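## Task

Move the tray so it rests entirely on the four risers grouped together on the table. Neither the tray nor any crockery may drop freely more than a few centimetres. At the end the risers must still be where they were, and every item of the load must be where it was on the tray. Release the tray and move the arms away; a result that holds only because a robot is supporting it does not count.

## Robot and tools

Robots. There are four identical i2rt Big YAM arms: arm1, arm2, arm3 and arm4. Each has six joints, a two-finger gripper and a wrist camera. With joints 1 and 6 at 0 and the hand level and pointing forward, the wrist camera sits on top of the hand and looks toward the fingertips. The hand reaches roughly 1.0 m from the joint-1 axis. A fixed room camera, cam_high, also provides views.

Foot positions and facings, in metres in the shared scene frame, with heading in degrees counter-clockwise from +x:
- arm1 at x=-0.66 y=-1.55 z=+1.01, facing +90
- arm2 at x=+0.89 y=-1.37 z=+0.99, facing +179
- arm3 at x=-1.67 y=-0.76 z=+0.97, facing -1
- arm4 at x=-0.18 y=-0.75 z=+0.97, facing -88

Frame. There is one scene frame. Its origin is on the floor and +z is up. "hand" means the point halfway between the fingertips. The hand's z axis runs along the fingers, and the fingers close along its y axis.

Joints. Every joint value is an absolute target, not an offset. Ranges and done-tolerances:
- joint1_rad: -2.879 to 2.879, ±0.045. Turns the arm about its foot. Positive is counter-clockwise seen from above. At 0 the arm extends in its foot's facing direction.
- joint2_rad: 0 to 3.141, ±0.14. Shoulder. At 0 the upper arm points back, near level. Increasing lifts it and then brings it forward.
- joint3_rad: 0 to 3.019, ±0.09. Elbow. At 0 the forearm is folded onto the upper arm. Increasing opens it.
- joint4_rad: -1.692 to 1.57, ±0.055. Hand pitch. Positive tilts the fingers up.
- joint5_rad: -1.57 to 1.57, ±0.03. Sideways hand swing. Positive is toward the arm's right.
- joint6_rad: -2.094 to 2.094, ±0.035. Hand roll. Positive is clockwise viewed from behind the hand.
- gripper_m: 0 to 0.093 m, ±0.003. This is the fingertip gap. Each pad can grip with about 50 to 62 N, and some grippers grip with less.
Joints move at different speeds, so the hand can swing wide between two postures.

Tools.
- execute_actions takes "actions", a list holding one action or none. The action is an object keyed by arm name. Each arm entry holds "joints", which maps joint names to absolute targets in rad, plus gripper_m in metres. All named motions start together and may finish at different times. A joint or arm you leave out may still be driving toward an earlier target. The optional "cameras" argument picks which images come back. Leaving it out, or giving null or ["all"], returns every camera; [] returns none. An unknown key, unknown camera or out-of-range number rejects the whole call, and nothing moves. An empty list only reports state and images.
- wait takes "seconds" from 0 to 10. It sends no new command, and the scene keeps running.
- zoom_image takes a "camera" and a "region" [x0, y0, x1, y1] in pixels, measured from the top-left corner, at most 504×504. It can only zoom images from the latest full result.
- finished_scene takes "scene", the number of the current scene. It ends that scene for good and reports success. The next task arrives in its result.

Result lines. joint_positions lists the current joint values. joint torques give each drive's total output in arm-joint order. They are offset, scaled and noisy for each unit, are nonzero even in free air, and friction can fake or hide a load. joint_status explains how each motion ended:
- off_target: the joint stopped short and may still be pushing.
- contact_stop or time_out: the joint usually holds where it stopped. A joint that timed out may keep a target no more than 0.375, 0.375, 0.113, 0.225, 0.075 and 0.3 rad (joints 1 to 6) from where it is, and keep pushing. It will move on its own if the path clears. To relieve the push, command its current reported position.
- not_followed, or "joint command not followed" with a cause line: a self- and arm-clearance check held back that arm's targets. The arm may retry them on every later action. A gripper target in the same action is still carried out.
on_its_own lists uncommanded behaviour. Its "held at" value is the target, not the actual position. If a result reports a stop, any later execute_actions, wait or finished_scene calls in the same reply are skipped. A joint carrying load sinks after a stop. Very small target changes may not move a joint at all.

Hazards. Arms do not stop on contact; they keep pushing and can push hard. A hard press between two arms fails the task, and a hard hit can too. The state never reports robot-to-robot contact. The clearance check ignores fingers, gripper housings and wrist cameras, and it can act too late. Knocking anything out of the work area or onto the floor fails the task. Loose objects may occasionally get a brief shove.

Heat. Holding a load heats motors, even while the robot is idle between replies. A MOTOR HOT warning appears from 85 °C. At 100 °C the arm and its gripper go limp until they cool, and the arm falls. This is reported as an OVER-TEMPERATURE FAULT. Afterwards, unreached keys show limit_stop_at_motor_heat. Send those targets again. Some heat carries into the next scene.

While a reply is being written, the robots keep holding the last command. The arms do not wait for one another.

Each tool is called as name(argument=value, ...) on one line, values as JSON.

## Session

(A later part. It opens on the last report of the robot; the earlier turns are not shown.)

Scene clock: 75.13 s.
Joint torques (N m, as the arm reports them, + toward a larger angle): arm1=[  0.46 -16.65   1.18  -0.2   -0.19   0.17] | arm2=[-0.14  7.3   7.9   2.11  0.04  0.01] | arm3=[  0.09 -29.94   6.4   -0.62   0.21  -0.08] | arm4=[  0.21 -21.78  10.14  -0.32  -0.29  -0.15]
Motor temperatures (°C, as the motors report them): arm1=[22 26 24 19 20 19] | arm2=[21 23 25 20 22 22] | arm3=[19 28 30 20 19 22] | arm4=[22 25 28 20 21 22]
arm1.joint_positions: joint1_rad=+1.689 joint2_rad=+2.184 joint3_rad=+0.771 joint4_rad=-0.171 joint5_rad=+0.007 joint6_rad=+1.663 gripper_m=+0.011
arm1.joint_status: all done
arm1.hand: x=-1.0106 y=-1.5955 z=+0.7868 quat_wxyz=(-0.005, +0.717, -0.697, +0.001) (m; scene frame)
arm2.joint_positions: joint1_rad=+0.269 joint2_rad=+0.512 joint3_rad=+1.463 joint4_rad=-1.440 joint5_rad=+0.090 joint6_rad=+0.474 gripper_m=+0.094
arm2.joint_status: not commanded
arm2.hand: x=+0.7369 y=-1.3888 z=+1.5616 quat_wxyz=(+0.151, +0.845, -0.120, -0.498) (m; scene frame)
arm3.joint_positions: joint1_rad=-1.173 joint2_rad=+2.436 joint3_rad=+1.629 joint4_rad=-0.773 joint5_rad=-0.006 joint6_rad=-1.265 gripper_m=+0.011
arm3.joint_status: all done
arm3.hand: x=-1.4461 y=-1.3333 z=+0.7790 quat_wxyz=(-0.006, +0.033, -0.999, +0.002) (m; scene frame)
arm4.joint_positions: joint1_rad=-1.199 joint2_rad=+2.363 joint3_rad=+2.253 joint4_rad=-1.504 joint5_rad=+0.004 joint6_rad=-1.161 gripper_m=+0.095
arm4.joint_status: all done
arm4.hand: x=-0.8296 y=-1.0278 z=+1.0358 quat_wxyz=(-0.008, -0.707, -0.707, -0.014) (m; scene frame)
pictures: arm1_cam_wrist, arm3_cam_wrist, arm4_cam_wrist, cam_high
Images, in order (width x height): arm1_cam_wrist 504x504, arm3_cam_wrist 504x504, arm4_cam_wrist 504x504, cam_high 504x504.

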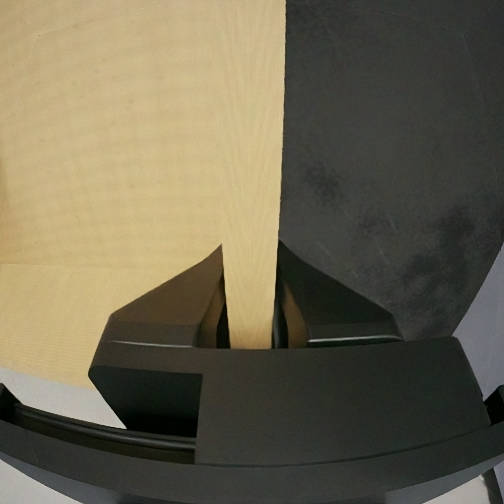

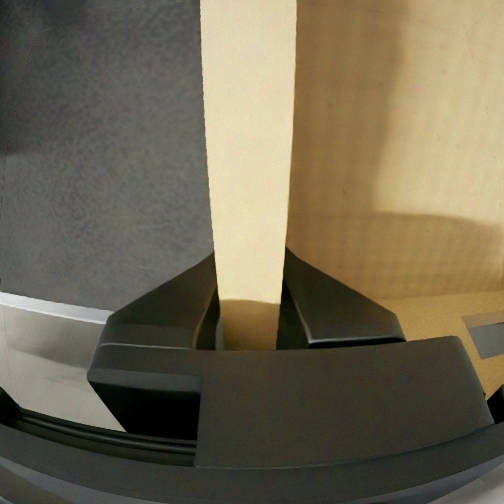

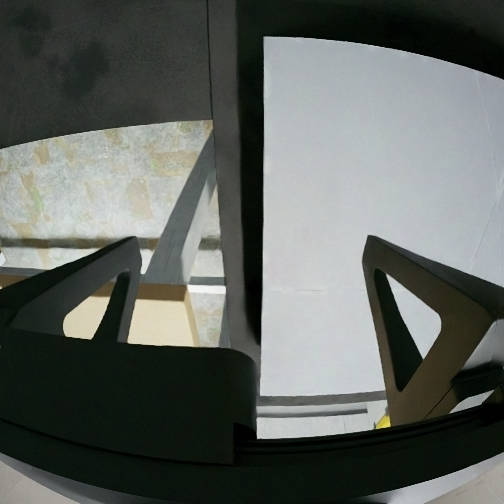

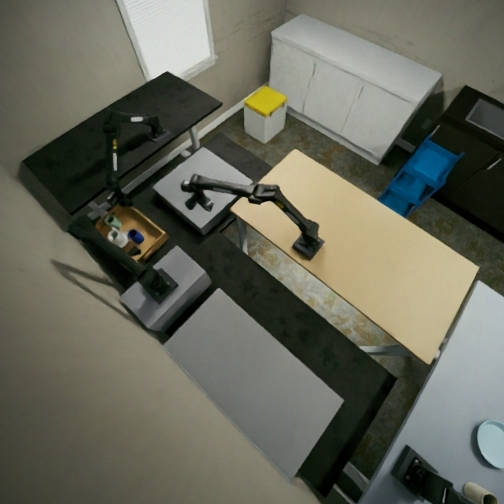

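execute_actions(actions=[{"arm1": {"joints": {"joint2_rad": 1.93, "joint3_rad": 0.735, "joint4_rad": -0.315}}, "arm3": {"joints": {"joint2_rad": 2.199, "joint3_rad": 1.618, "joint4_rad": -0.885}}, "arm4": {"joints": {"joint1_rad": -1.1, "joint2_rad": 1.5, "joint3_rad": 2.0, "joint4_rad": -1.4, "joint5_rad": 0.0, "joint6_rad": -0.5}}}], cameras=["arm1_cam_wrist", "arm3_cam_wrist", "arm4_cam_wrist", "cam_high"])

Scene clock: 81.80 s.
Joint torques (N m, as the arm reports them, + toward a larger angle): arm1=[  1.26 -15.11   3.37   0.18  -0.44   0.35] | arm2=[-0.65  7.53  7.83  2.03  0.06 -0.02] | arm3=[ -0.27 -29.42   7.56   0.01   0.28  -0.06] | arm4=[  0.32 -12.2    8.31   1.45  -0.17   0.11]
Motor temperatures (°C, as the motors report them): arm1=[22 26 24 19 20 19] | arm2=[21 23 25 20 22 22] | arm3=[19 30 29 20 19 22] | arm4=[22 26 29 20 21 22]
arm1.joint_positions: joint1_rad=+1.679 joint2_rad=+1.980 joint3_rad=+0.723 joint4_rad=-0.316 joint5_rad=+0.013 joint6_rad=+1.648 gripper_m=+0.011
arm1.joint_status: all done
arm1.hand: x=-1.0107 y=-1.5904 z=+0.8506 quat_wxyz=(-0.003, +0.718, -0.696, -0.005) (m; scene frame)
arm2.joint_positions: joint1_rad=+0.269 joint2_rad=+0.512 joint3_rad=+1.463 joint4_rad=-1.440 joint5_rad=+0.090 joint6_rad=+0.474 gripper_m=+0.094
arm2.joint_status: not commanded
arm2.hand: x=+0.7369 y=-1.3888 z=+1.5616 quat_wxyz=(+0.151, +0.845, -0.120, -0.498) (m; scene frame)
arm3.joint_positions: joint1_rad=-1.172 joint2_rad=+2.306 joint3_rad=+1.594 joint4_rad=-0.876 joint5_rad=-0.008 joint6_rad=-1.266 gripper_m=+0.011
arm3.joint_status: all done
arm3.hand: x=-1.4476 y=-1.3271 z=+0.8464 quat_wxyz=(-0.006, +0.035, -0.999, -0.003) (m; scene frame)
arm4.joint_positions: joint1_rad=-1.102 joint2_rad=+1.514 joint3_rad=+1.989 joint4_rad=-1.406 joint5_rad=+0.002 joint6_rad=-0.509 gripper_m=+0.095
arm4.joint_status: all done
arm4.hand: x=-0.6623 y=-1.0100 z=+1.4641 quat_wxyz=(-0.002, -0.829, -0.459, +0.320) (m; scene frame)
pictures: arm1_cam_wrist, arm3_cam_wrist, arm4_cam_wrist, cam_high
Images, in order (width x height): arm1_cam_wrist 504x504, arm3_cam_wrist 504x504, arm4_cam_wrist 504x504, cam_high 504x504.

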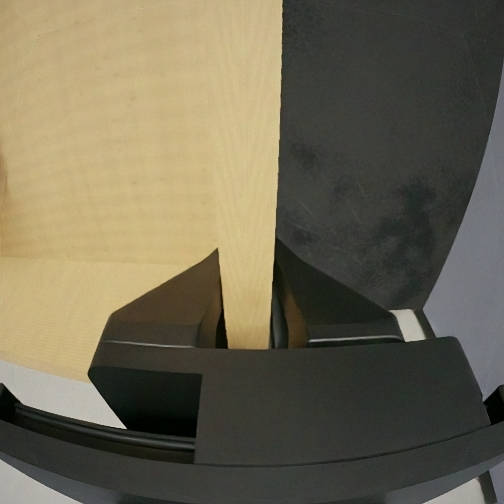

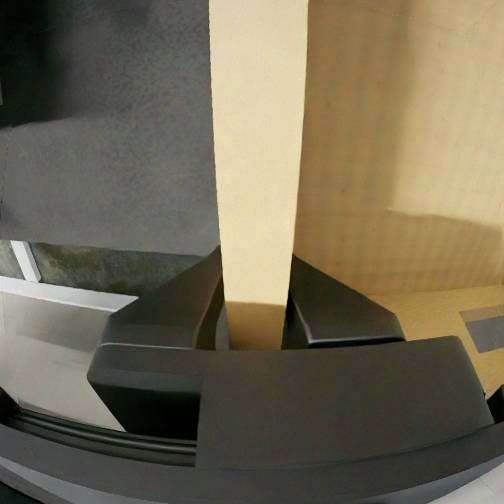

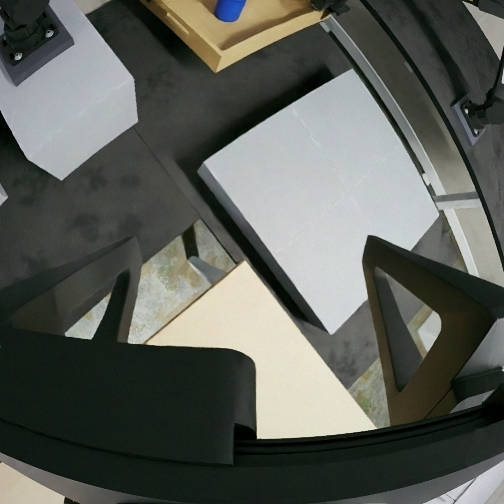

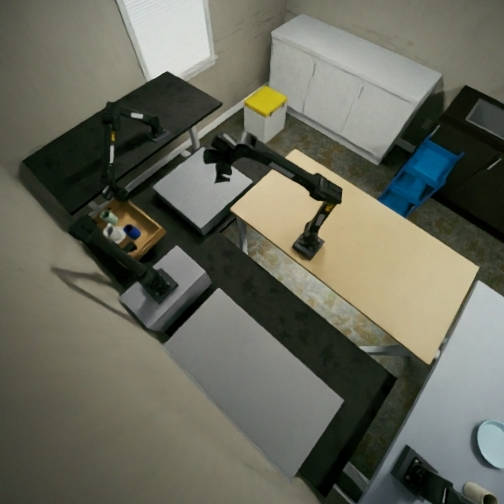

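execute_actions(actions=[], cameras=["arm1_cam_wrist", "arm3_cam_wrist"])

Scene clock: 82.90 s.
Joint torques (N m, as the arm reports them, + toward a larger angle): arm1=[  1.35 -15.42   3.36   0.25  -0.44   0.35] | arm2=[-0.57  7.4   7.74  2.09  0.05  0.  ] | arm3=[  0.08 -29.58   7.65  -0.07   0.29  -0.07] | arm4=[  0.25 -12.2    8.34   1.45  -0.17   0.11]
Motor temperatures (°C, as the motors report them): arm1=[22 26 24 19 20 19] | arm2=[21 23 25 20 22 22] | arm3=[19 30 30 20 19 22] | arm4=[22 26 29 20 21 22]
arm1.joint_positions: joint1_rad=+1.679 joint2_rad=+1.980 joint3_rad=+0.723 joint4_rad=-0.316 joint5_rad=+0.013 joint6_rad=+1.648 gripper_m=+0.011
arm1.joint_status: all done
arm1.hand: x=-1.0107 y=-1.5904 z=+0.8506 quat_wxyz=(-0.003, +0.718, -0.696, -0.005) (m; scene frame)
arm2.joint_positions: joint1_rad=+0.269 joint2_rad=+0.512 joint3_rad=+1.463 joint4_rad=-1.440 joint5_rad=+0.090 joint6_rad=+0.474 gripper_m=+0.094
arm2.joint_status: not commanded
arm2.hand: x=+0.7369 y=-1.3888 z=+1.5616 quat_wxyz=(+0.151, +0.845, -0.120, -0.498) (m; scene frame)
arm3.joint_positions: joint1_rad=-1.172 joint2_rad=+2.306 joint3_rad=+1.594 joint4_rad=-0.876 joint5_rad=-0.008 joint6_rad=-1.266 gripper_m=+0.011
arm3.joint_status: all done
arm3.hand: x=-1.4476 y=-1.3271 z=+0.8464 quat_wxyz=(-0.006, +0.035, -0.999, -0.003) (m; scene frame)
arm4.joint_positions: joint1_rad=-1.102 joint2_rad=+1.514 joint3_rad=+1.989 joint4_rad=-1.406 joint5_rad=+0.002 joint6_rad=-0.509 gripper_m=+0.095
arm4.joint_status: all done
arm4.hand: x=-0.6623 y=-1.0100 z=+1.4641 quat_wxyz=(-0.002, -0.829, -0.459, +0.320) (m; scene frame)
pictures: arm1_cam_wrist, arm3_cam_wrist
Images, in order (width x height): arm1_cam_wrist 504x504, arm3_cam_wrist 504x504.

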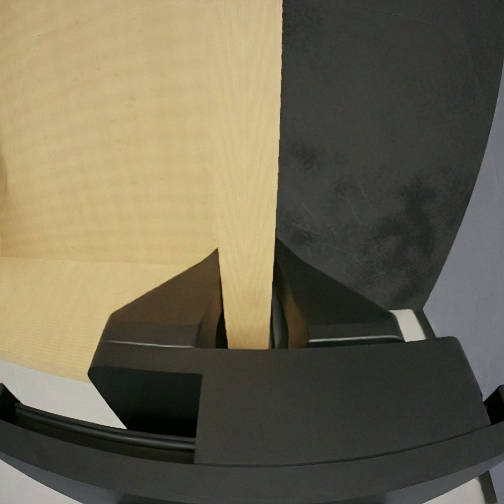

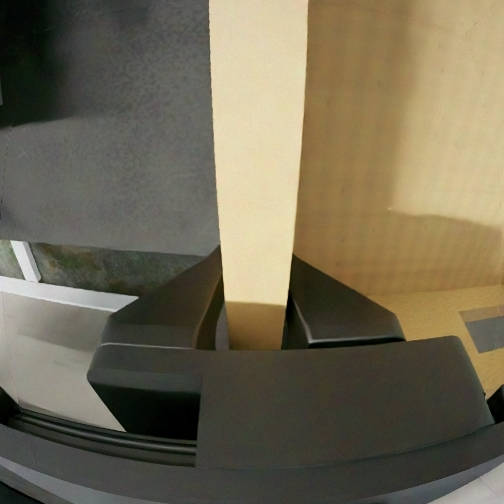

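execute_actions(actions=[{"arm1": {"joints": {"joint1_rad": 1.578, "joint2_rad": 1.675, "joint3_rad": 0.657, "joint4_rad": -0.473, "joint5_rad": -0.04, "joint6_rad": 1.555}}, "arm3": {"joints": {"joint1_rad": -1.098, "joint2_rad": 2.041, "joint3_rad": 1.5525, "joint4_rad": -0.955, "joint5_rad": 0.035, "joint6_rad": -1.188}}, "arm4": {"joints": {"joint1_rad": -1.05, "joint2_rad": 0.9, "joint3_rad": 1.5, "joint4_rad": -0.9, "joint5_rad": 0.0, "joint6_rad": 0.0}}}], cameras=["arm1_cam_wrist", "arm3_cam_wrist", "arm4_cam_wrist", "cam_high"])

Scene clock: 91.80 s.
Joint torques (N m, as the arm reports them, + toward a larger angle): arm1=[  1.9  -13.23   5.96   0.47  -0.48   0.1 ] | arm2=[-0.63  7.4   7.87  2.04  0.07 -0.01] | arm3=[ -0.23 -29.6    8.6    0.21   0.46  -0.15] | arm4=[-0.24 -3.07  7.89  2.37 -0.13  0.08]
Motor temperatures (°C, as the motors report them): arm1=[22 27 24 19 20 19] | arm2=[21 23 25 20 22 22] | arm3=[19 31 30 20 19 22] | arm4=[22 26 28 20 21 22]
arm1.joint_positions: joint1_rad=+1.569 joint2_rad=+1.723 joint3_rad=+0.627 joint4_rad=-0.480 joint5_rad=-0.027 joint6_rad=+1.549 gripper_m=+0.011
arm1.joint_status: all done
arm1.hand: x=-0.9799 y=-1.5587 z=+0.9176 quat_wxyz=(+0.010, +0.714, -0.700, +0.011) (m; scene frame)
arm2.joint_positions: joint1_rad=+0.269 joint2_rad=+0.512 joint3_rad=+1.463 joint4_rad=-1.440 joint5_rad=+0.090 joint6_rad=+0.474 gripper_m=+0.094
arm2.joint_status: not commanded
arm2.hand: x=+0.7369 y=-1.3888 z=+1.5616 quat_wxyz=(+0.151, +0.845, -0.120, -0.498) (m; scene frame)
arm3.joint_positions: joint1_rad=-1.087 joint2_rad=+2.157 joint3_rad=+1.521 joint4_rad=-0.953 joint5_rad=+0.023 joint6_rad=-1.174 gripper_m=+0.011
arm3.joint_status: all done
arm3.hand: x=-1.4146 y=-1.2891 z=+0.9114 quat_wxyz=(+0.009, +0.031, -0.999, +0.003) (m; scene frame)
arm4.joint_positions: joint1_rad=-1.046 joint2_rad=+0.907 joint3_rad=+1.494 joint4_rad=-0.915 joint5_rad=+0.002 joint6_rad=-0.008 gripper_m=+0.095
arm4.joint_status: all done
arm4.hand: x=-0.5089 y=-0.9492 z=+1.5755 quat_wxyz=(-0.162, -0.778, -0.226, +0.564) (m; scene frame)
pictures: arm1_cam_wrist, arm3_cam_wrist, arm4_cam_wrist, cam_high
Images, in order (width x height): arm1_cam_wrist 504x504, arm3_cam_wrist 504x504, arm4_cam_wrist 504x504, cam_high 504x504.

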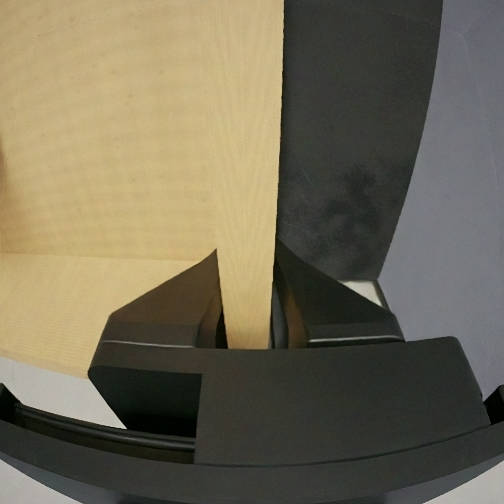

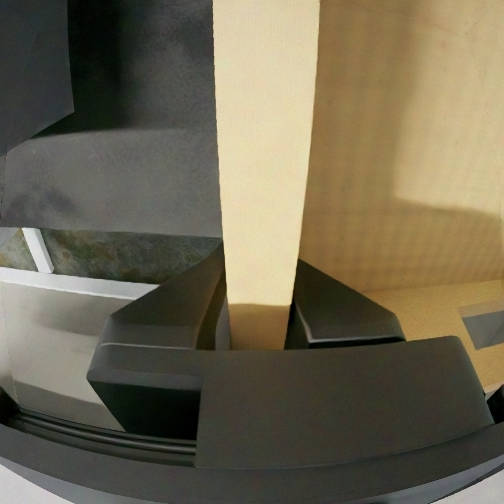

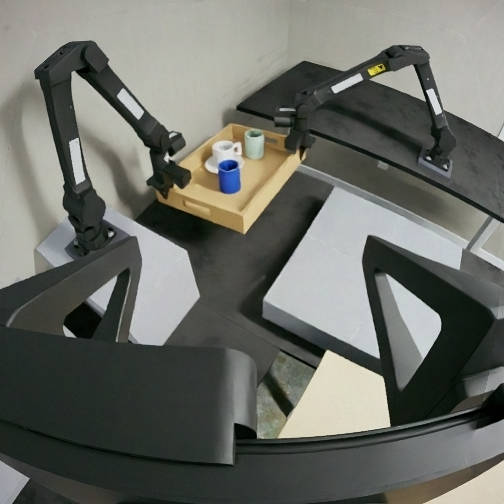

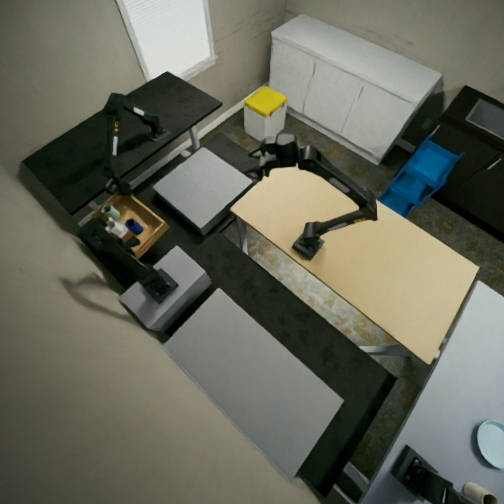

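zoom_image(camera="arm4_cam_wrist", region=[130, 90, 350, 250])

Region (130, 90, 350, 250) of arm4_cam_wrist's 504x504 image, scaled by 2.291, with more detail than that image has; it fills the top 367 rows of this view, and the rest is white.

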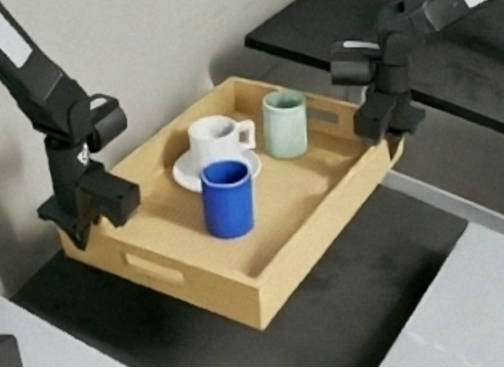

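execute_actions(actions=[{"arm1": {"joints": {"joint1_rad": 1.307, "joint2_rad": 1.645, "joint3_rad": 0.613, "joint4_rad": -0.445, "joint5_rad": -0.047, "joint6_rad": 1.292}}, "arm3": {"joints": {"joint1_rad": -0.980, "joint2_rad": 1.905, "joint3_rad": 1.309, "joint4_rad": -0.827, "joint5_rad": 0.045, "joint6_rad": -1.062}}}], cameras=["arm1_cam_wrist", "arm3_cam_wrist", "arm4_cam_wrist"])

Scene clock: 98.43 s.
Joint torques (N m, as the arm reports them, + toward a larger angle): arm1=[  2.08 -13.53   4.89   0.87  -0.65   0.  ] | arm2=[-0.3   7.14  7.84  2.1   0.05  0.01] | arm3=[ -0.23 -26.79   8.02   1.28   0.49  -0.29] | arm4=[-0.27 -3.15  7.88  2.36 -0.13  0.07]
Motor temperatures (°C, as the motors report them): arm1=[22 27 25 19 20 19] | arm2=[21 23 25 20 22 22] | arm3=[19 32 30 20 19 22] | arm4=[22 26 28 20 21 22]
arm1.joint_positions: joint1_rad=+1.297 joint2_rad=+1.705 joint3_rad=+0.594 joint4_rad=-0.461 joint5_rad=-0.030 joint6_rad=+1.294 gripper_m=+0.011
arm1.joint_status: all done
arm1.hand: x=-0.9594 y=-1.4759 z=+0.9171 quat_wxyz=(+0.015, +0.709, -0.705, +0.007) (m; scene frame)
arm2.joint_positions: joint1_rad=+0.269 joint2_rad=+0.512 joint3_rad=+1.463 joint4_rad=-1.440 joint5_rad=+0.090 joint6_rad=+0.474 gripper_m=+0.094
arm2.joint_status: not commanded
arm2.hand: x=+0.7369 y=-1.3888 z=+1.5616 quat_wxyz=(+0.151, +0.845, -0.120, -0.498) (m; scene frame)
arm3.joint_positions: joint1_rad=-0.967 joint2_rad=+2.020 joint3_rad=+1.279 joint4_rad=-0.847 joint5_rad=+0.032 joint6_rad=-1.037 gripper_m=+0.011
arm3.joint_status: all done
arm3.hand: x=-1.3901 y=-1.2007 z=+0.9139 quat_wxyz=(+0.013, +0.023, -1.000, +0.008) (m; scene frame)
arm4.joint_positions: joint1_rad=-1.046 joint2_rad=+0.907 joint3_rad=+1.494 joint4_rad=-0.915 joint5_rad=+0.002 joint6_rad=-0.008 gripper_m=+0.095
arm4.joint_status: not commanded
arm4.hand: x=-0.5089 y=-0.9492 z=+1.5755 quat_wxyz=(-0.162, -0.778, -0.226, +0.564) (m; scene frame)
pictures: arm1_cam_wrist, arm3_cam_wrist, arm4_cam_wrist
Images, in order (width x height): arm1_cam_wrist 504x504, arm3_cam_wrist 504x504, arm4_cam_wrist 504x504.

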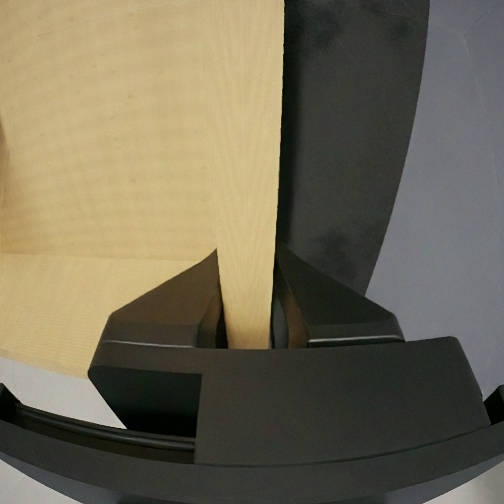

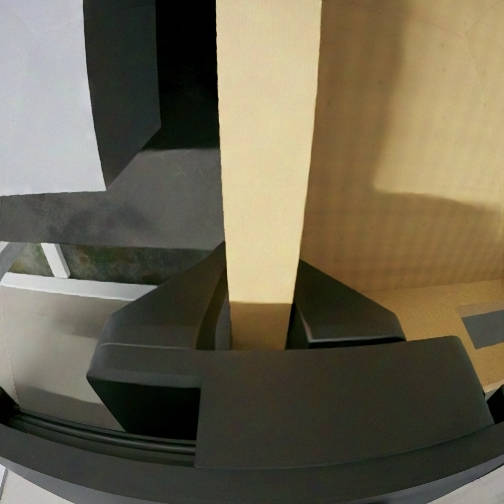

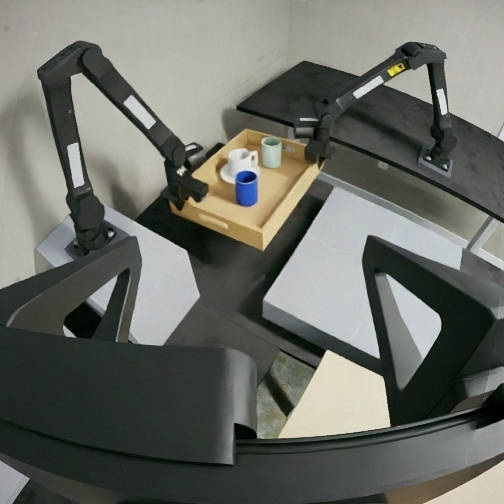

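execute_actions(actions=[{"arm1": {"joints": {"joint1_rad": 1.040, "joint2_rad": 1.614, "joint3_rad": 0.672, "joint4_rad": -0.531, "joint5_rad": -0.052, "joint6_rad": 1.035}}, "arm3": {"joints": {"joint1_rad": -0.843, "joint2_rad": 1.760, "joint3_rad": 1.121, "joint4_rad": -0.777, "joint5_rad": 0.048, "joint6_rad": -0.90}}}], cameras=["arm1_cam_wrist", "arm3_cam_wrist", "arm4_cam_wrist"])

Scene clock: 104.37 s.
Joint torques (N m, as the arm reports them, + toward a larger angle): arm1=[  1.99 -13.9    6.61   0.22  -0.68  -0.03] | arm2=[-0.71  7.53  7.75  2.12  0.06  0.  ] | arm3=[ -0.58 -24.42   8.2    1.25   0.57  -0.16] | arm4=[-0.26 -3.12  7.89  2.37 -0.13  0.07]
Motor temperatures (°C, as the motors report them): arm1=[22 27 25 19 20 19] | arm2=[21 23 25 20 22 22] | arm3=[19 32 31 20 19 22] | arm4=[22 25 28 20 21 22]
arm1.joint_positions: joint1_rad=+1.032 joint2_rad=+1.675 joint3_rad=+0.638 joint4_rad=-0.529 joint5_rad=-0.035 joint6_rad=+1.041 gripper_m=+0.012
arm1.joint_status: all done
arm1.hand: x=-0.9417 y=-1.3932 z=+0.9339 quat_wxyz=(+0.019, +0.704, -0.710, +0.001) (m; scene frame)
arm2.joint_positions: joint1_rad=+0.269 joint2_rad=+0.512 joint3_rad=+1.463 joint4_rad=-1.440 joint5_rad=+0.090 joint6_rad=+0.474 gripper_m=+0.094
arm2.joint_status: not commanded
arm2.hand: x=+0.7369 y=-1.3888 z=+1.5616 quat_wxyz=(+0.151, +0.845, -0.120, -0.498) (m; scene frame)
arm3.joint_positions: joint1_rad=-0.828 joint2_rad=+1.869 joint3_rad=+1.086 joint4_rad=-0.796 joint5_rad=+0.034 joint6_rad=-0.885 gripper_m=+0.011
arm3.joint_status: all done
arm3.hand: x=-1.3706 y=-1.1132 z=+0.9315 quat_wxyz=(+0.011, +0.016, -1.000, +0.014) (m; scene frame)
arm4.joint_positions: joint1_rad=-1.046 joint2_rad=+0.907 joint3_rad=+1.494 joint4_rad=-0.915 joint5_rad=+0.002 joint6_rad=-0.008 gripper_m=+0.095
arm4.joint_status: not commanded
arm4.hand: x=-0.5089 y=-0.9492 z=+1.5755 quat_wxyz=(-0.162, -0.778, -0.226, +0.564) (m; scene frame)
pictures: arm1_cam_wrist, arm3_cam_wrist, arm4_cam_wrist
Images, in order (width x height): arm1_cam_wrist 504x504, arm3_cam_wrist 504x504, arm4_cam_wrist 504x504.

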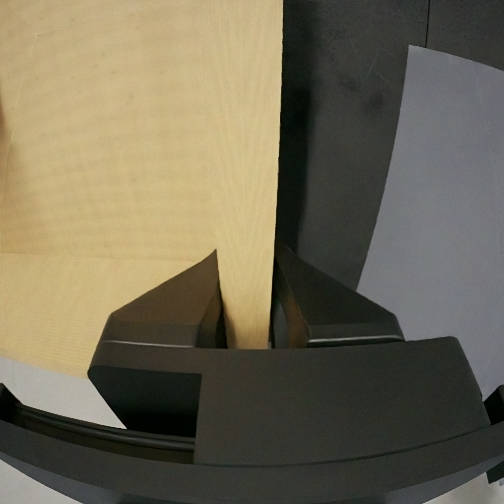

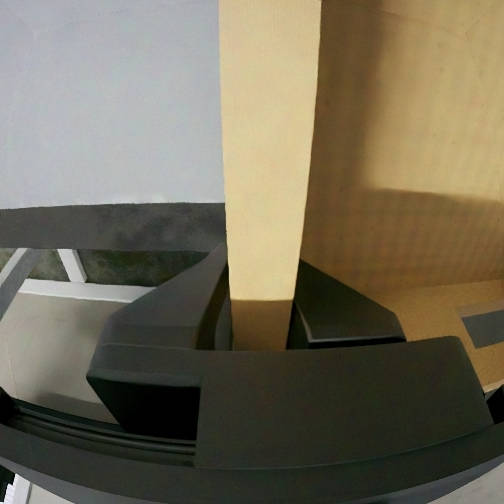

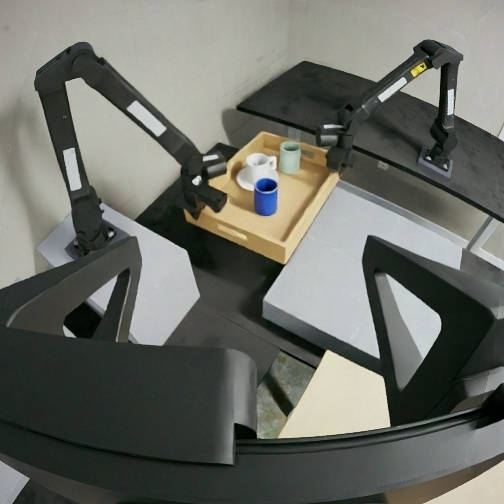

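execute_actions(actions=[{"arm1": {"joints": {"joint1_rad": 0.795, "joint2_rad": 1.698, "joint3_rad": 0.785, "joint4_rad": -0.587, "joint5_rad": -0.052, "joint6_rad": 0.796}}, "arm3": {"joints": {"joint1_rad": -0.657, "joint2_rad": 1.666, "joint3_rad": 0.9705, "joint4_rad": -0.730, "joint5_rad": 0.05, "joint6_rad": -0.705}}}], cameras=["arm1_cam_wrist", "arm3_cam_wrist", "arm4_cam_wrist"])

Scene clock: 108.33 s.
Joint torques (N m, as the arm reports them, + toward a larger angle): arm1=[  1.95 -14.21   6.8   -0.15  -0.75   0.01] | arm2=[-0.28  7.19  7.92  2.11  0.09 -0.02] | arm3=[ -0.02 -21.84   8.02   1.53   0.76  -0.09] | arm4=[-0.22 -3.17  7.88  2.39 -0.13  0.07]
Motor temperatures (°C, as the motors report them): arm1=[22 27 26 19 20 19] | arm2=[21 23 25 20 22 22] | arm3=[19 31 31 20 19 22] | arm4=[22 25 28 20 21 22]
arm1.joint_positions: joint1_rad=+0.786 joint2_rad=+1.745 joint3_rad=+0.752 joint4_rad=-0.575 joint5_rad=-0.033 joint6_rad=+0.798 gripper_m=+0.011
arm1.joint_status: all done
arm1.hand: x=-0.9218 y=-1.3017 z=+0.9342 quat_wxyz=(+0.018, +0.703, -0.711, -0.002) (m; scene frame)
arm2.joint_positions: joint1_rad=+0.269 joint2_rad=+0.512 joint3_rad=+1.463 joint4_rad=-1.440 joint5_rad=+0.090 joint6_rad=+0.474 gripper_m=+0.094
arm2.joint_status: not commanded
arm2.hand: x=+0.7369 y=-1.3888 z=+1.5616 quat_wxyz=(+0.151, +0.845, -0.120, -0.498) (m; scene frame)
arm3.joint_positions: joint1_rad=-0.647 joint2_rad=+1.766 joint3_rad=+0.934 joint4_rad=-0.754 joint5_rad=+0.031 joint6_rad=-0.699 gripper_m=+0.011
arm3.joint_status: all done
arm3.hand: x=-1.3512 y=-1.0205 z=+0.9338 quat_wxyz=(+0.011, +0.014, -1.000, +0.014) (m; scene frame)
arm4.joint_positions: joint1_rad=-1.046 joint2_rad=+0.907 joint3_rad=+1.494 joint4_rad=-0.915 joint5_rad=+0.002 joint6_rad=-0.008 gripper_m=+0.095
arm4.joint_status: not commanded
arm4.hand: x=-0.5089 y=-0.9492 z=+1.5755 quat_wxyz=(-0.162, -0.778, -0.226, +0.564) (m; scene frame)
pictures: arm1_cam_wrist, arm3_cam_wrist, arm4_cam_wrist
Images, in order (width x height): arm1_cam_wrist 504x504, arm3_cam_wrist 504x504, arm4_cam_wrist 504x504.

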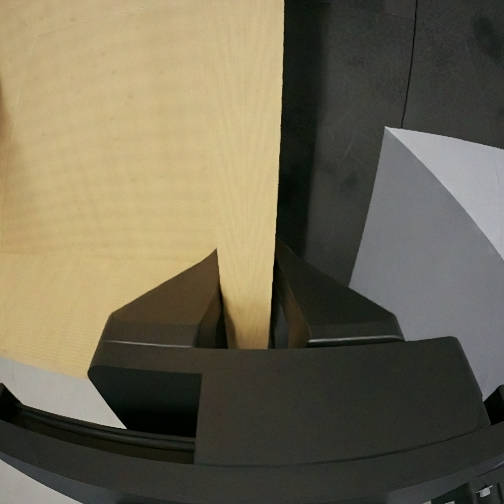

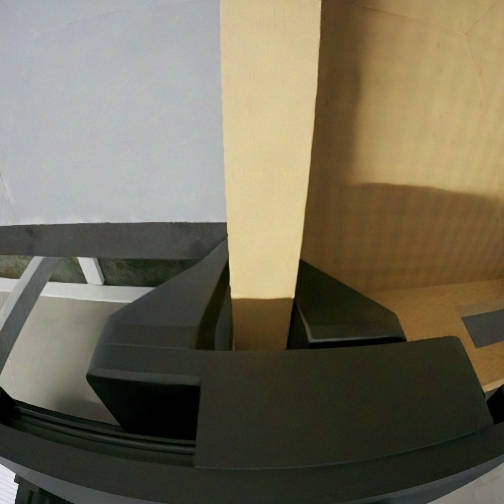

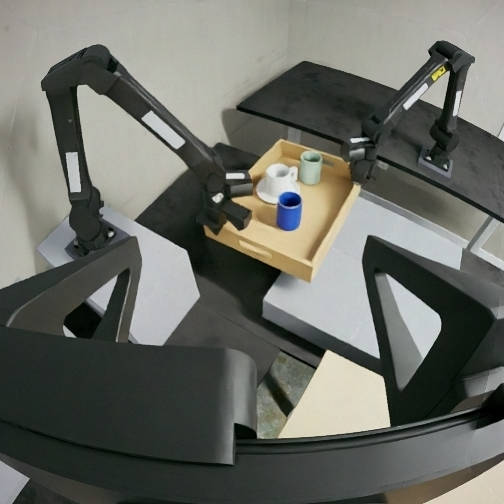

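execute_actions(actions=[{"arm1": {"joints": {"joint1_rad": 0.601, "joint2_rad": 1.793, "joint3_rad": 0.968, "joint4_rad": -0.680, "joint5_rad": -0.052, "joint6_rad": 0.606}}, "arm3": {"joints": {"joint1_rad": -0.426, "joint2_rad": 1.607, "joint3_rad": 0.879, "joint4_rad": -0.706, "joint5_rad": 0.055, "joint6_rad": -0.470}}}], cameras=["arm1_cam_wrist", "arm3_cam_wrist", "arm4_cam_wrist"])

Scene clock: 113.37 s.
Joint torques (N m, as the arm reports them, + toward a larger angle): arm1=[  1.78 -16.79   7.87  -0.28  -0.73   0.  ] | arm2=[-0.55  7.81  7.83  2.03  0.06  0.  ] | arm3=[ -0.34 -20.26   8.09   1.09   1.02  -0.03] | arm4=[-0.25 -3.16  7.89  2.38 -0.13  0.07]
Motor temperatures (°C, as the motors report them): arm1=[22 27 26 19 20 19] | arm2=[21 23 25 20 22 22] | arm3=[19 31 31 20 19 22] | arm4=[22 25 28 20 21 22]
arm1.joint_positions: joint1_rad=+0.595 joint2_rad=+1.845 joint3_rad=+0.927 joint4_rad=-0.667 joint5_rad=-0.034 joint6_rad=+0.609 gripper_m=+0.011
arm1.joint_status: all done
arm1.hand: x=-0.8997 y=-1.2115 z=+0.9355 quat_wxyz=(+0.020, +0.703, -0.711, +0.003) (m; scene frame)
arm2.joint_positions: joint1_rad=+0.269 joint2_rad=+0.512 joint3_rad=+1.463 joint4_rad=-1.440 joint5_rad=+0.090 joint6_rad=+0.474 gripper_m=+0.094
arm2.joint_status: not commanded
arm2.hand: x=+0.7369 y=-1.3888 z=+1.5616 quat_wxyz=(+0.151, +0.845, -0.120, -0.498) (m; scene frame)
arm3.joint_positions: joint1_rad=-0.420 joint2_rad=+1.704 joint3_rad=+0.840 joint4_rad=-0.721 joint5_rad=+0.029 joint6_rad=-0.467 gripper_m=+0.012
arm3.joint_status: all done
arm3.hand: x=-1.3285 y=-0.9276 z=+0.9329 quat_wxyz=(+0.008, +0.011, -1.000, +0.016) (m; scene frame)
arm4.joint_positions: joint1_rad=-1.046 joint2_rad=+0.907 joint3_rad=+1.494 joint4_rad=-0.915 joint5_rad=+0.002 joint6_rad=-0.008 gripper_m=+0.095
arm4.joint_status: not commanded
arm4.hand: x=-0.5089 y=-0.9492 z=+1.5755 quat_wxyz=(-0.162, -0.778, -0.226, +0.564) (m; scene frame)
pictures: arm1_cam_wrist, arm3_cam_wrist, arm4_cam_wrist
Images, in order (width x height): arm1_cam_wrist 504x504, arm3_cam_wrist 504x504, arm4_cam_wrist 504x504.

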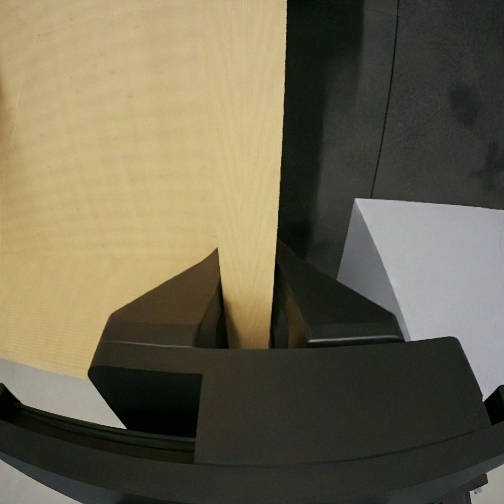

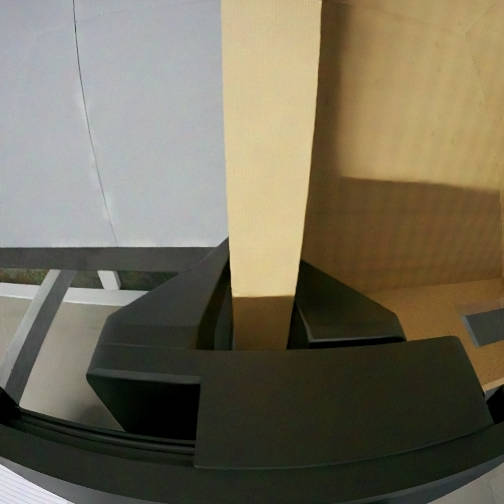

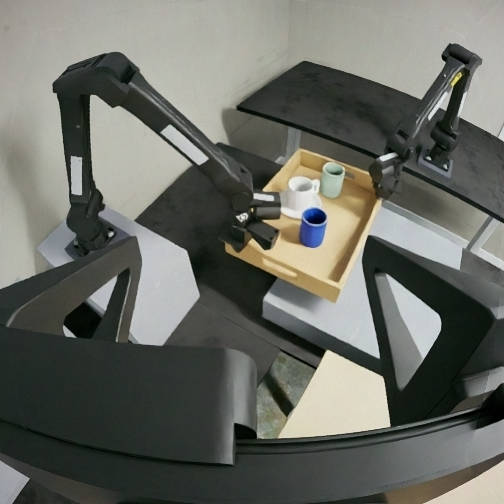

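execute_actions(actions=[{"arm1": {"joints": {"joint1_rad": 0.456, "joint2_rad": 1.950, "joint3_rad": 1.2725, "joint4_rad": -0.816, "joint5_rad": -0.049, "joint6_rad": 0.464}}, "arm3": {"joints": {"joint1_rad": -0.118, "joint2_rad": 1.564, "joint3_rad": 0.822, "joint4_rad": -0.715, "joint5_rad": 0.058, "joint6_rad": -0.157}}}], cameras=["arm1_cam_wrist", "arm3_cam_wrist", "arm4_cam_wrist"])

Scene clock: 121.30 s.
Joint torques (N m, as the arm reports them, + toward a larger angle): arm1=[  2.13 -20.79   9.47  -0.27  -0.68   0.03] | arm2=[-0.2   7.53  7.89  2.08  0.03  0.01] | arm3=[ -0.06 -19.02   7.62   0.77   1.65   0.  ] | arm4=[-0.24 -3.12  7.89  2.37 -0.13  0.07]
Motor temperatures (°C, as the motors report them): arm1=[22 28 27 19 20 19] | arm2=[21 23 25 20 22 22] | arm3=[19 30 31 20 20 22] | arm4=[22 25 28 20 21 22]
arm1.joint_positions: joint1_rad=+0.446 joint2_rad=+2.010 joint3_rad=+1.220 joint4_rad=-0.803 joint5_rad=-0.032 joint6_rad=+0.464 gripper_m=+0.011
arm1.joint_status: all done
arm1.hand: x=-0.8846 y=-1.0992 z=+0.9349 quat_wxyz=(+0.021, +0.701, -0.713, +0.005) (m; scene frame)
arm2.joint_positions: joint1_rad=+0.269 joint2_rad=+0.512 joint3_rad=+1.463 joint4_rad=-1.440 joint5_rad=+0.090 joint6_rad=+0.474 gripper_m=+0.094
arm2.joint_status: not commanded
arm2.hand: x=+0.7369 y=-1.3888 z=+1.5616 quat_wxyz=(+0.151, +0.845, -0.120, -0.498) (m; scene frame)
arm3.joint_positions: joint1_rad=-0.112 joint2_rad=+1.657 joint3_rad=+0.786 joint4_rad=-0.721 joint5_rad=+0.017 joint6_rad=-0.156 gripper_m=+0.012
arm3.joint_status: joint5_rad time_out (moved -0.013 of +0.029); the others done
arm3.on_its_own: joint5_rad reads +0.017 and still pushes toward +0.058 since a time_out
arm3.hand: x=-1.3134 y=-0.8102 z=+0.9352 quat_wxyz=(+0.006, +0.010, -1.000, +0.013) (m; scene frame)
arm4.joint_positions: joint1_rad=-1.046 joint2_rad=+0.907 joint3_rad=+1.494 joint4_rad=-0.915 joint5_rad=+0.002 joint6_rad=-0.008 gripper_m=+0.095
arm4.joint_status: not commanded
arm4.hand: x=-0.5089 y=-0.9492 z=+1.5755 quat_wxyz=(-0.162, -0.778, -0.226, +0.564) (m; scene frame)
pictures: arm1_cam_wrist, arm3_cam_wrist, arm4_cam_wrist
Images, in order (width x height): arm1_cam_wrist 504x504, arm3_cam_wrist 504x504, arm4_cam_wrist 504x504.

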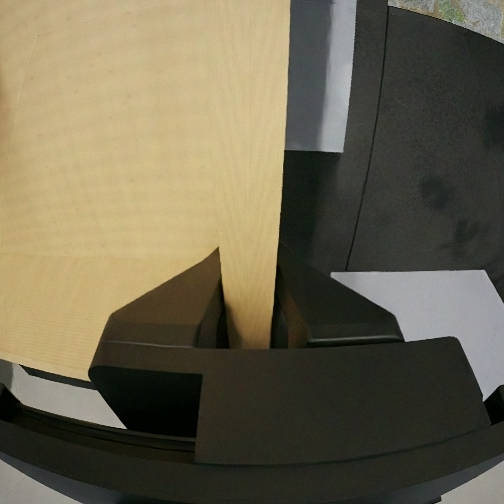

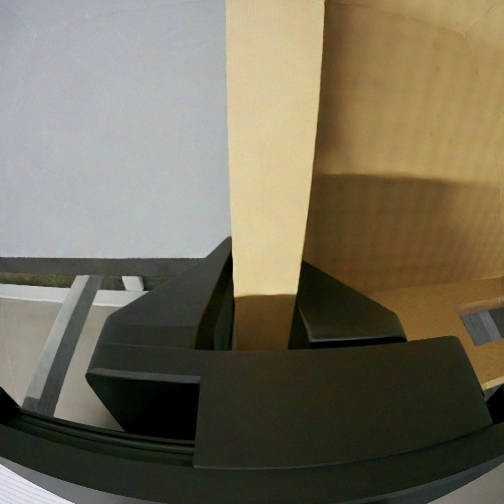

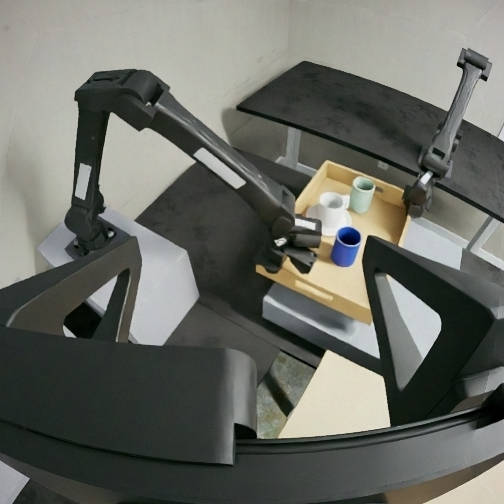

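execute_actions(actions=[{"arm1": {"joints": {"joint1_rad": 0.372, "joint2_rad": 2.152, "joint3_rad": 1.668, "joint4_rad": -0.988, "joint5_rad": -0.047, "joint6_rad": 0.381}}, "arm3": {"joints": {"joint1_rad": 0.198, "joint2_rad": 1.605, "joint3_rad": 0.835, "joint4_rad": -0.700, "joint6_rad": 0.160}}}], cameras=["arm1_cam_wrist", "arm3_cam_wrist", "arm4_cam_wrist", "cam_high"])

Scene clock: 126.77 s.
Joint torques (N m, as the arm reports them, + toward a larger angle): arm1=[  1.36 -24.8   11.86  -0.2   -0.49  -0.07] | arm2=[-0.69  7.9   7.77  2.04  0.05  0.01] | arm3=[  0.2  -17.57   8.63   0.77   1.94  -0.01] | arm4=[-0.25 -3.14  7.89  2.37 -0.13  0.08]
Motor temperatures (°C, as the motors report them): arm1=[22 28 29 19 20 19] | arm2=[21 23 25 20 22 22] | arm3=[19 30 31 20 21 22] | arm4=[22 25 28 20 21 22]
arm1.joint_positions: joint1_rad=+0.369 joint2_rad=+2.219 joint3_rad=+1.595 joint4_rad=-0.976 joint5_rad=-0.035 joint6_rad=+0.391 gripper_m=+0.011
arm1.joint_status: all done
arm1.hand: x=-0.8853 y=-0.9903 z=+0.9302 quat_wxyz=(+0.024, +0.699, -0.714, +0.006) (m; scene frame)
arm2.joint_positions: joint1_rad=+0.269 joint2_rad=+0.512 joint3_rad=+1.463 joint4_rad=-1.440 joint5_rad=+0.090 joint6_rad=+0.474 gripper_m=+0.094
arm2.joint_status: not commanded
arm2.hand: x=+0.7369 y=-1.3888 z=+1.5616 quat_wxyz=(+0.151, +0.845, -0.120, -0.498) (m; scene frame)
arm3.joint_positions: joint1_rad=+0.201 joint2_rad=+1.680 joint3_rad=+0.786 joint4_rad=-0.709 joint5_rad=+0.010 joint6_rad=+0.162 gripper_m=+0.012
arm3.joint_status: all done
arm3.on_its_own: joint5_rad reads +0.010 and still pushes toward +0.058 since a time_out
arm3.hand: x=-1.3156 y=-0.6962 z=+0.9257 quat_wxyz=(+0.010, +0.007, -1.000, +0.014) (m; scene frame)
arm4.joint_positions: joint1_rad=-1.046 joint2_rad=+0.907 joint3_rad=+1.494 joint4_rad=-0.915 joint5_rad=+0.002 joint6_rad=-0.008 gripper_m=+0.095
arm4.joint_status: not commanded
arm4.hand: x=-0.5089 y=-0.9492 z=+1.5755 quat_wxyz=(-0.162, -0.778, -0.226, +0.564) (m; scene frame)
pictures: arm1_cam_wrist, arm3_cam_wrist, arm4_cam_wrist, cam_high
Images, in order (width x height): arm1_cam_wrist 504x504, arm3_cam_wrist 504x504, arm4_cam_wrist 504x504, cam_high 504x504.

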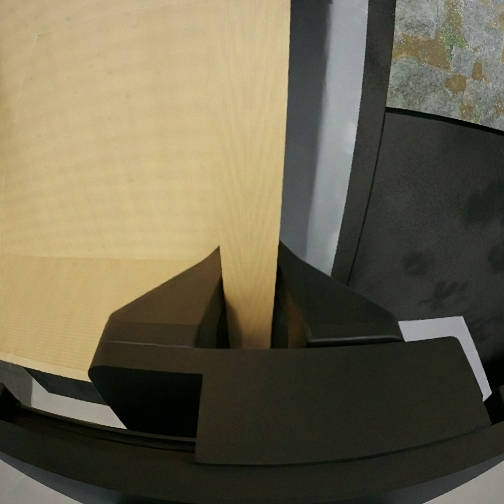

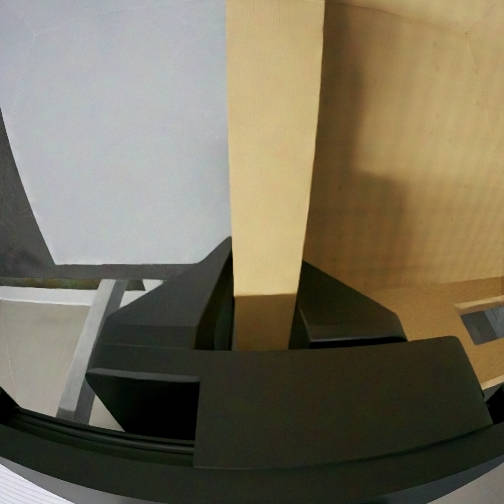

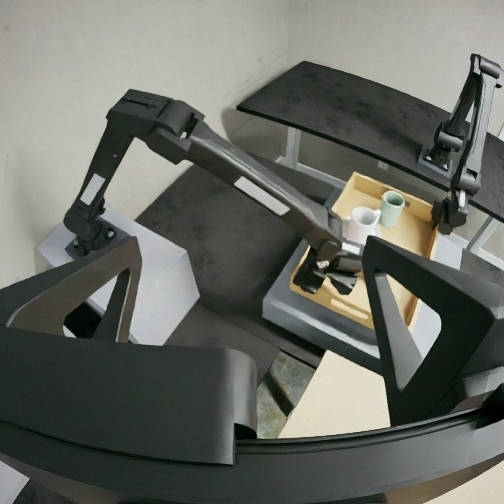

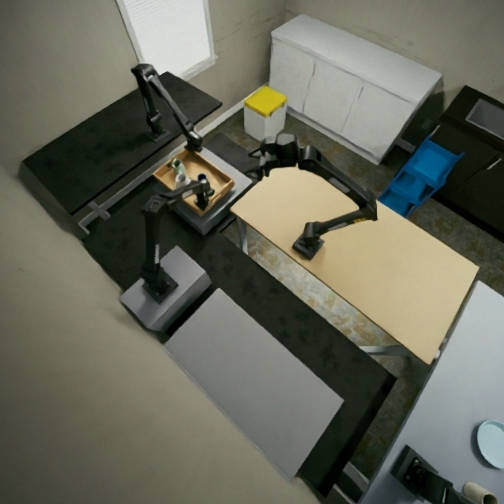

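execute_actions(actions=[{"arm1": {"joints": {"joint1_rad": 0.352, "joint2_rad": 2.192, "joint3_rad": 1.62, "joint4_rad": -0.913, "joint6_rad": 0.372}}, "arm3": {"joints": {"joint1_rad": 0.212, "joint2_rad": 1.675, "joint3_rad": 0.86, "joint4_rad": -0.642, "joint6_rad": 0.172}}, "arm4": {"joints": {"joint1_rad": -1.35}}}], cameras=["arm1_cam_wrist", "arm3_cam_wrist", "arm4_cam_wrist", "cam_high"])

Scene clock: 131.70 s.
Joint torques (N m, as the arm reports them, + toward a larger angle): arm1=[  0.35 -25.42   8.27   0.51  -0.36  -0.08] | arm2=[-0.38  7.02  7.89  1.93  0.07 -0.03] | arm3=[  1.07 -17.94  10.11   0.66   2.02   0.13] | arm4=[-0.04 -3.21  7.91  2.36 -0.13  0.06]
Motor temperatures (°C, as the motors report them): arm1=[22 29 30 19 20 19] | arm2=[21 23 25 20 22 22] | arm3=[19 29 31 20 22 22] | arm4=[22 25 28 20 21 22]
arm1.joint_positions: joint1_rad=+0.362 joint2_rad=+2.264 joint3_rad=+1.592 joint4_rad=-0.921 joint5_rad=-0.039 joint6_rad=+0.381 gripper_m=+0.011
arm1.joint_status: all done
arm1.hand: x=-0.8828 y=-0.9872 z=+0.9025 quat_wxyz=(+0.024, +0.700, -0.713, +0.002) (m; scene frame)
arm2.joint_positions: joint1_rad=+0.269 joint2_rad=+0.512 joint3_rad=+1.463 joint4_rad=-1.440 joint5_rad=+0.090 joint6_rad=+0.474 gripper_m=+0.094
arm2.joint_status: not commanded
arm2.hand: x=+0.7369 y=-1.3888 z=+1.5616 quat_wxyz=(+0.151, +0.845, -0.120, -0.498) (m; scene frame)
arm3.joint_positions: joint1_rad=+0.203 joint2_rad=+1.745 joint3_rad=+0.786 joint4_rad=-0.652 joint5_rad=+0.007 joint6_rad=+0.161 gripper_m=+0.012
arm3.joint_status: all done
arm3.on_its_own: joint5_rad reads +0.007 and still pushes toward +0.058 since a time_out
arm3.hand: x=-1.3139 y=-0.6951 z=+0.9028 quat_wxyz=(+0.014, +0.008, -1.000, +0.013) (m; scene frame)
arm4.joint_positions: joint1_rad=-1.348 joint2_rad=+0.907 joint3_rad=+1.494 joint4_rad=-0.915 joint5_rad=+0.002 joint6_rad=-0.008 gripper_m=+0.095
arm4.joint_status: all done
arm4.hand: x=-0.5560 y=-0.8408 z=+1.5746 quat_wxyz=(-0.077, -0.804, -0.105, +0.581) (m; scene frame)
pictures: arm1_cam_wrist, arm3_cam_wrist, arm4_cam_wrist, cam_high
Images, in order (width x height): arm1_cam_wrist 504x504, arm3_cam_wrist 504x504, arm4_cam_wrist 504x504, cam_high 504x504.

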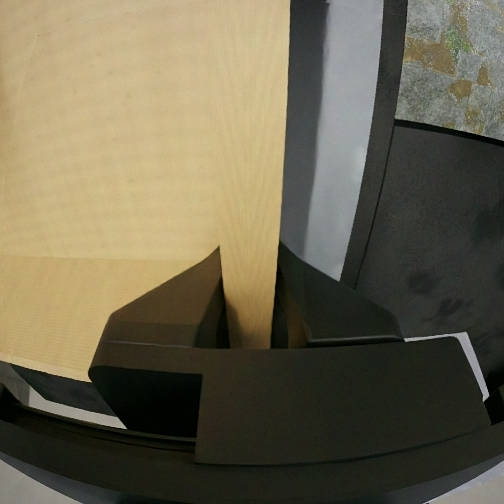

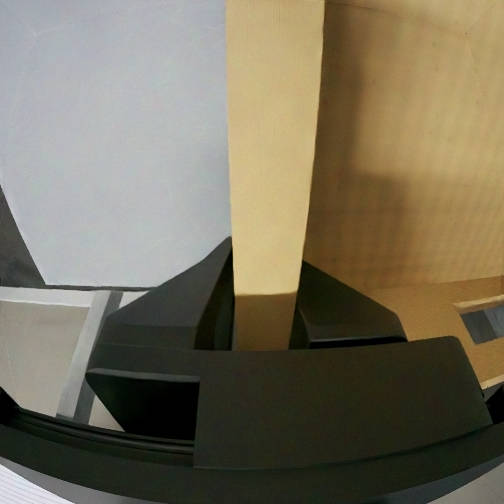

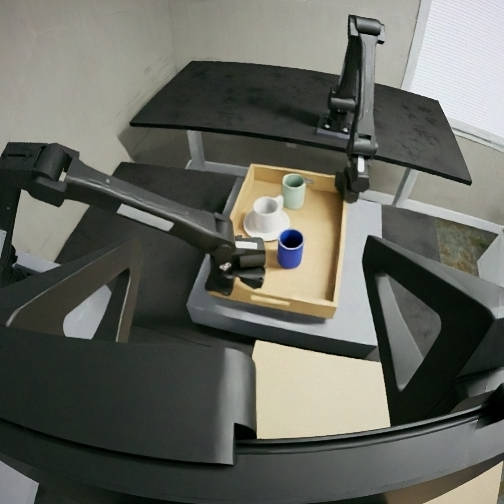

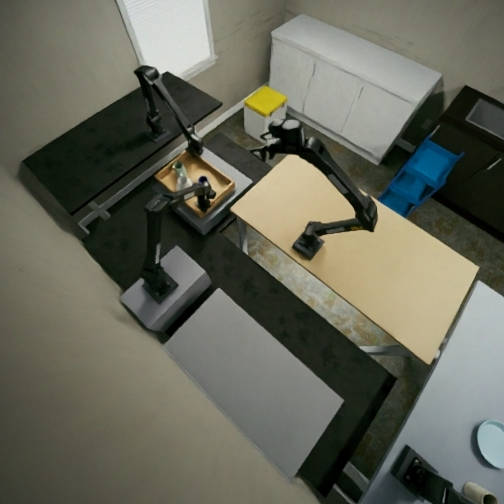

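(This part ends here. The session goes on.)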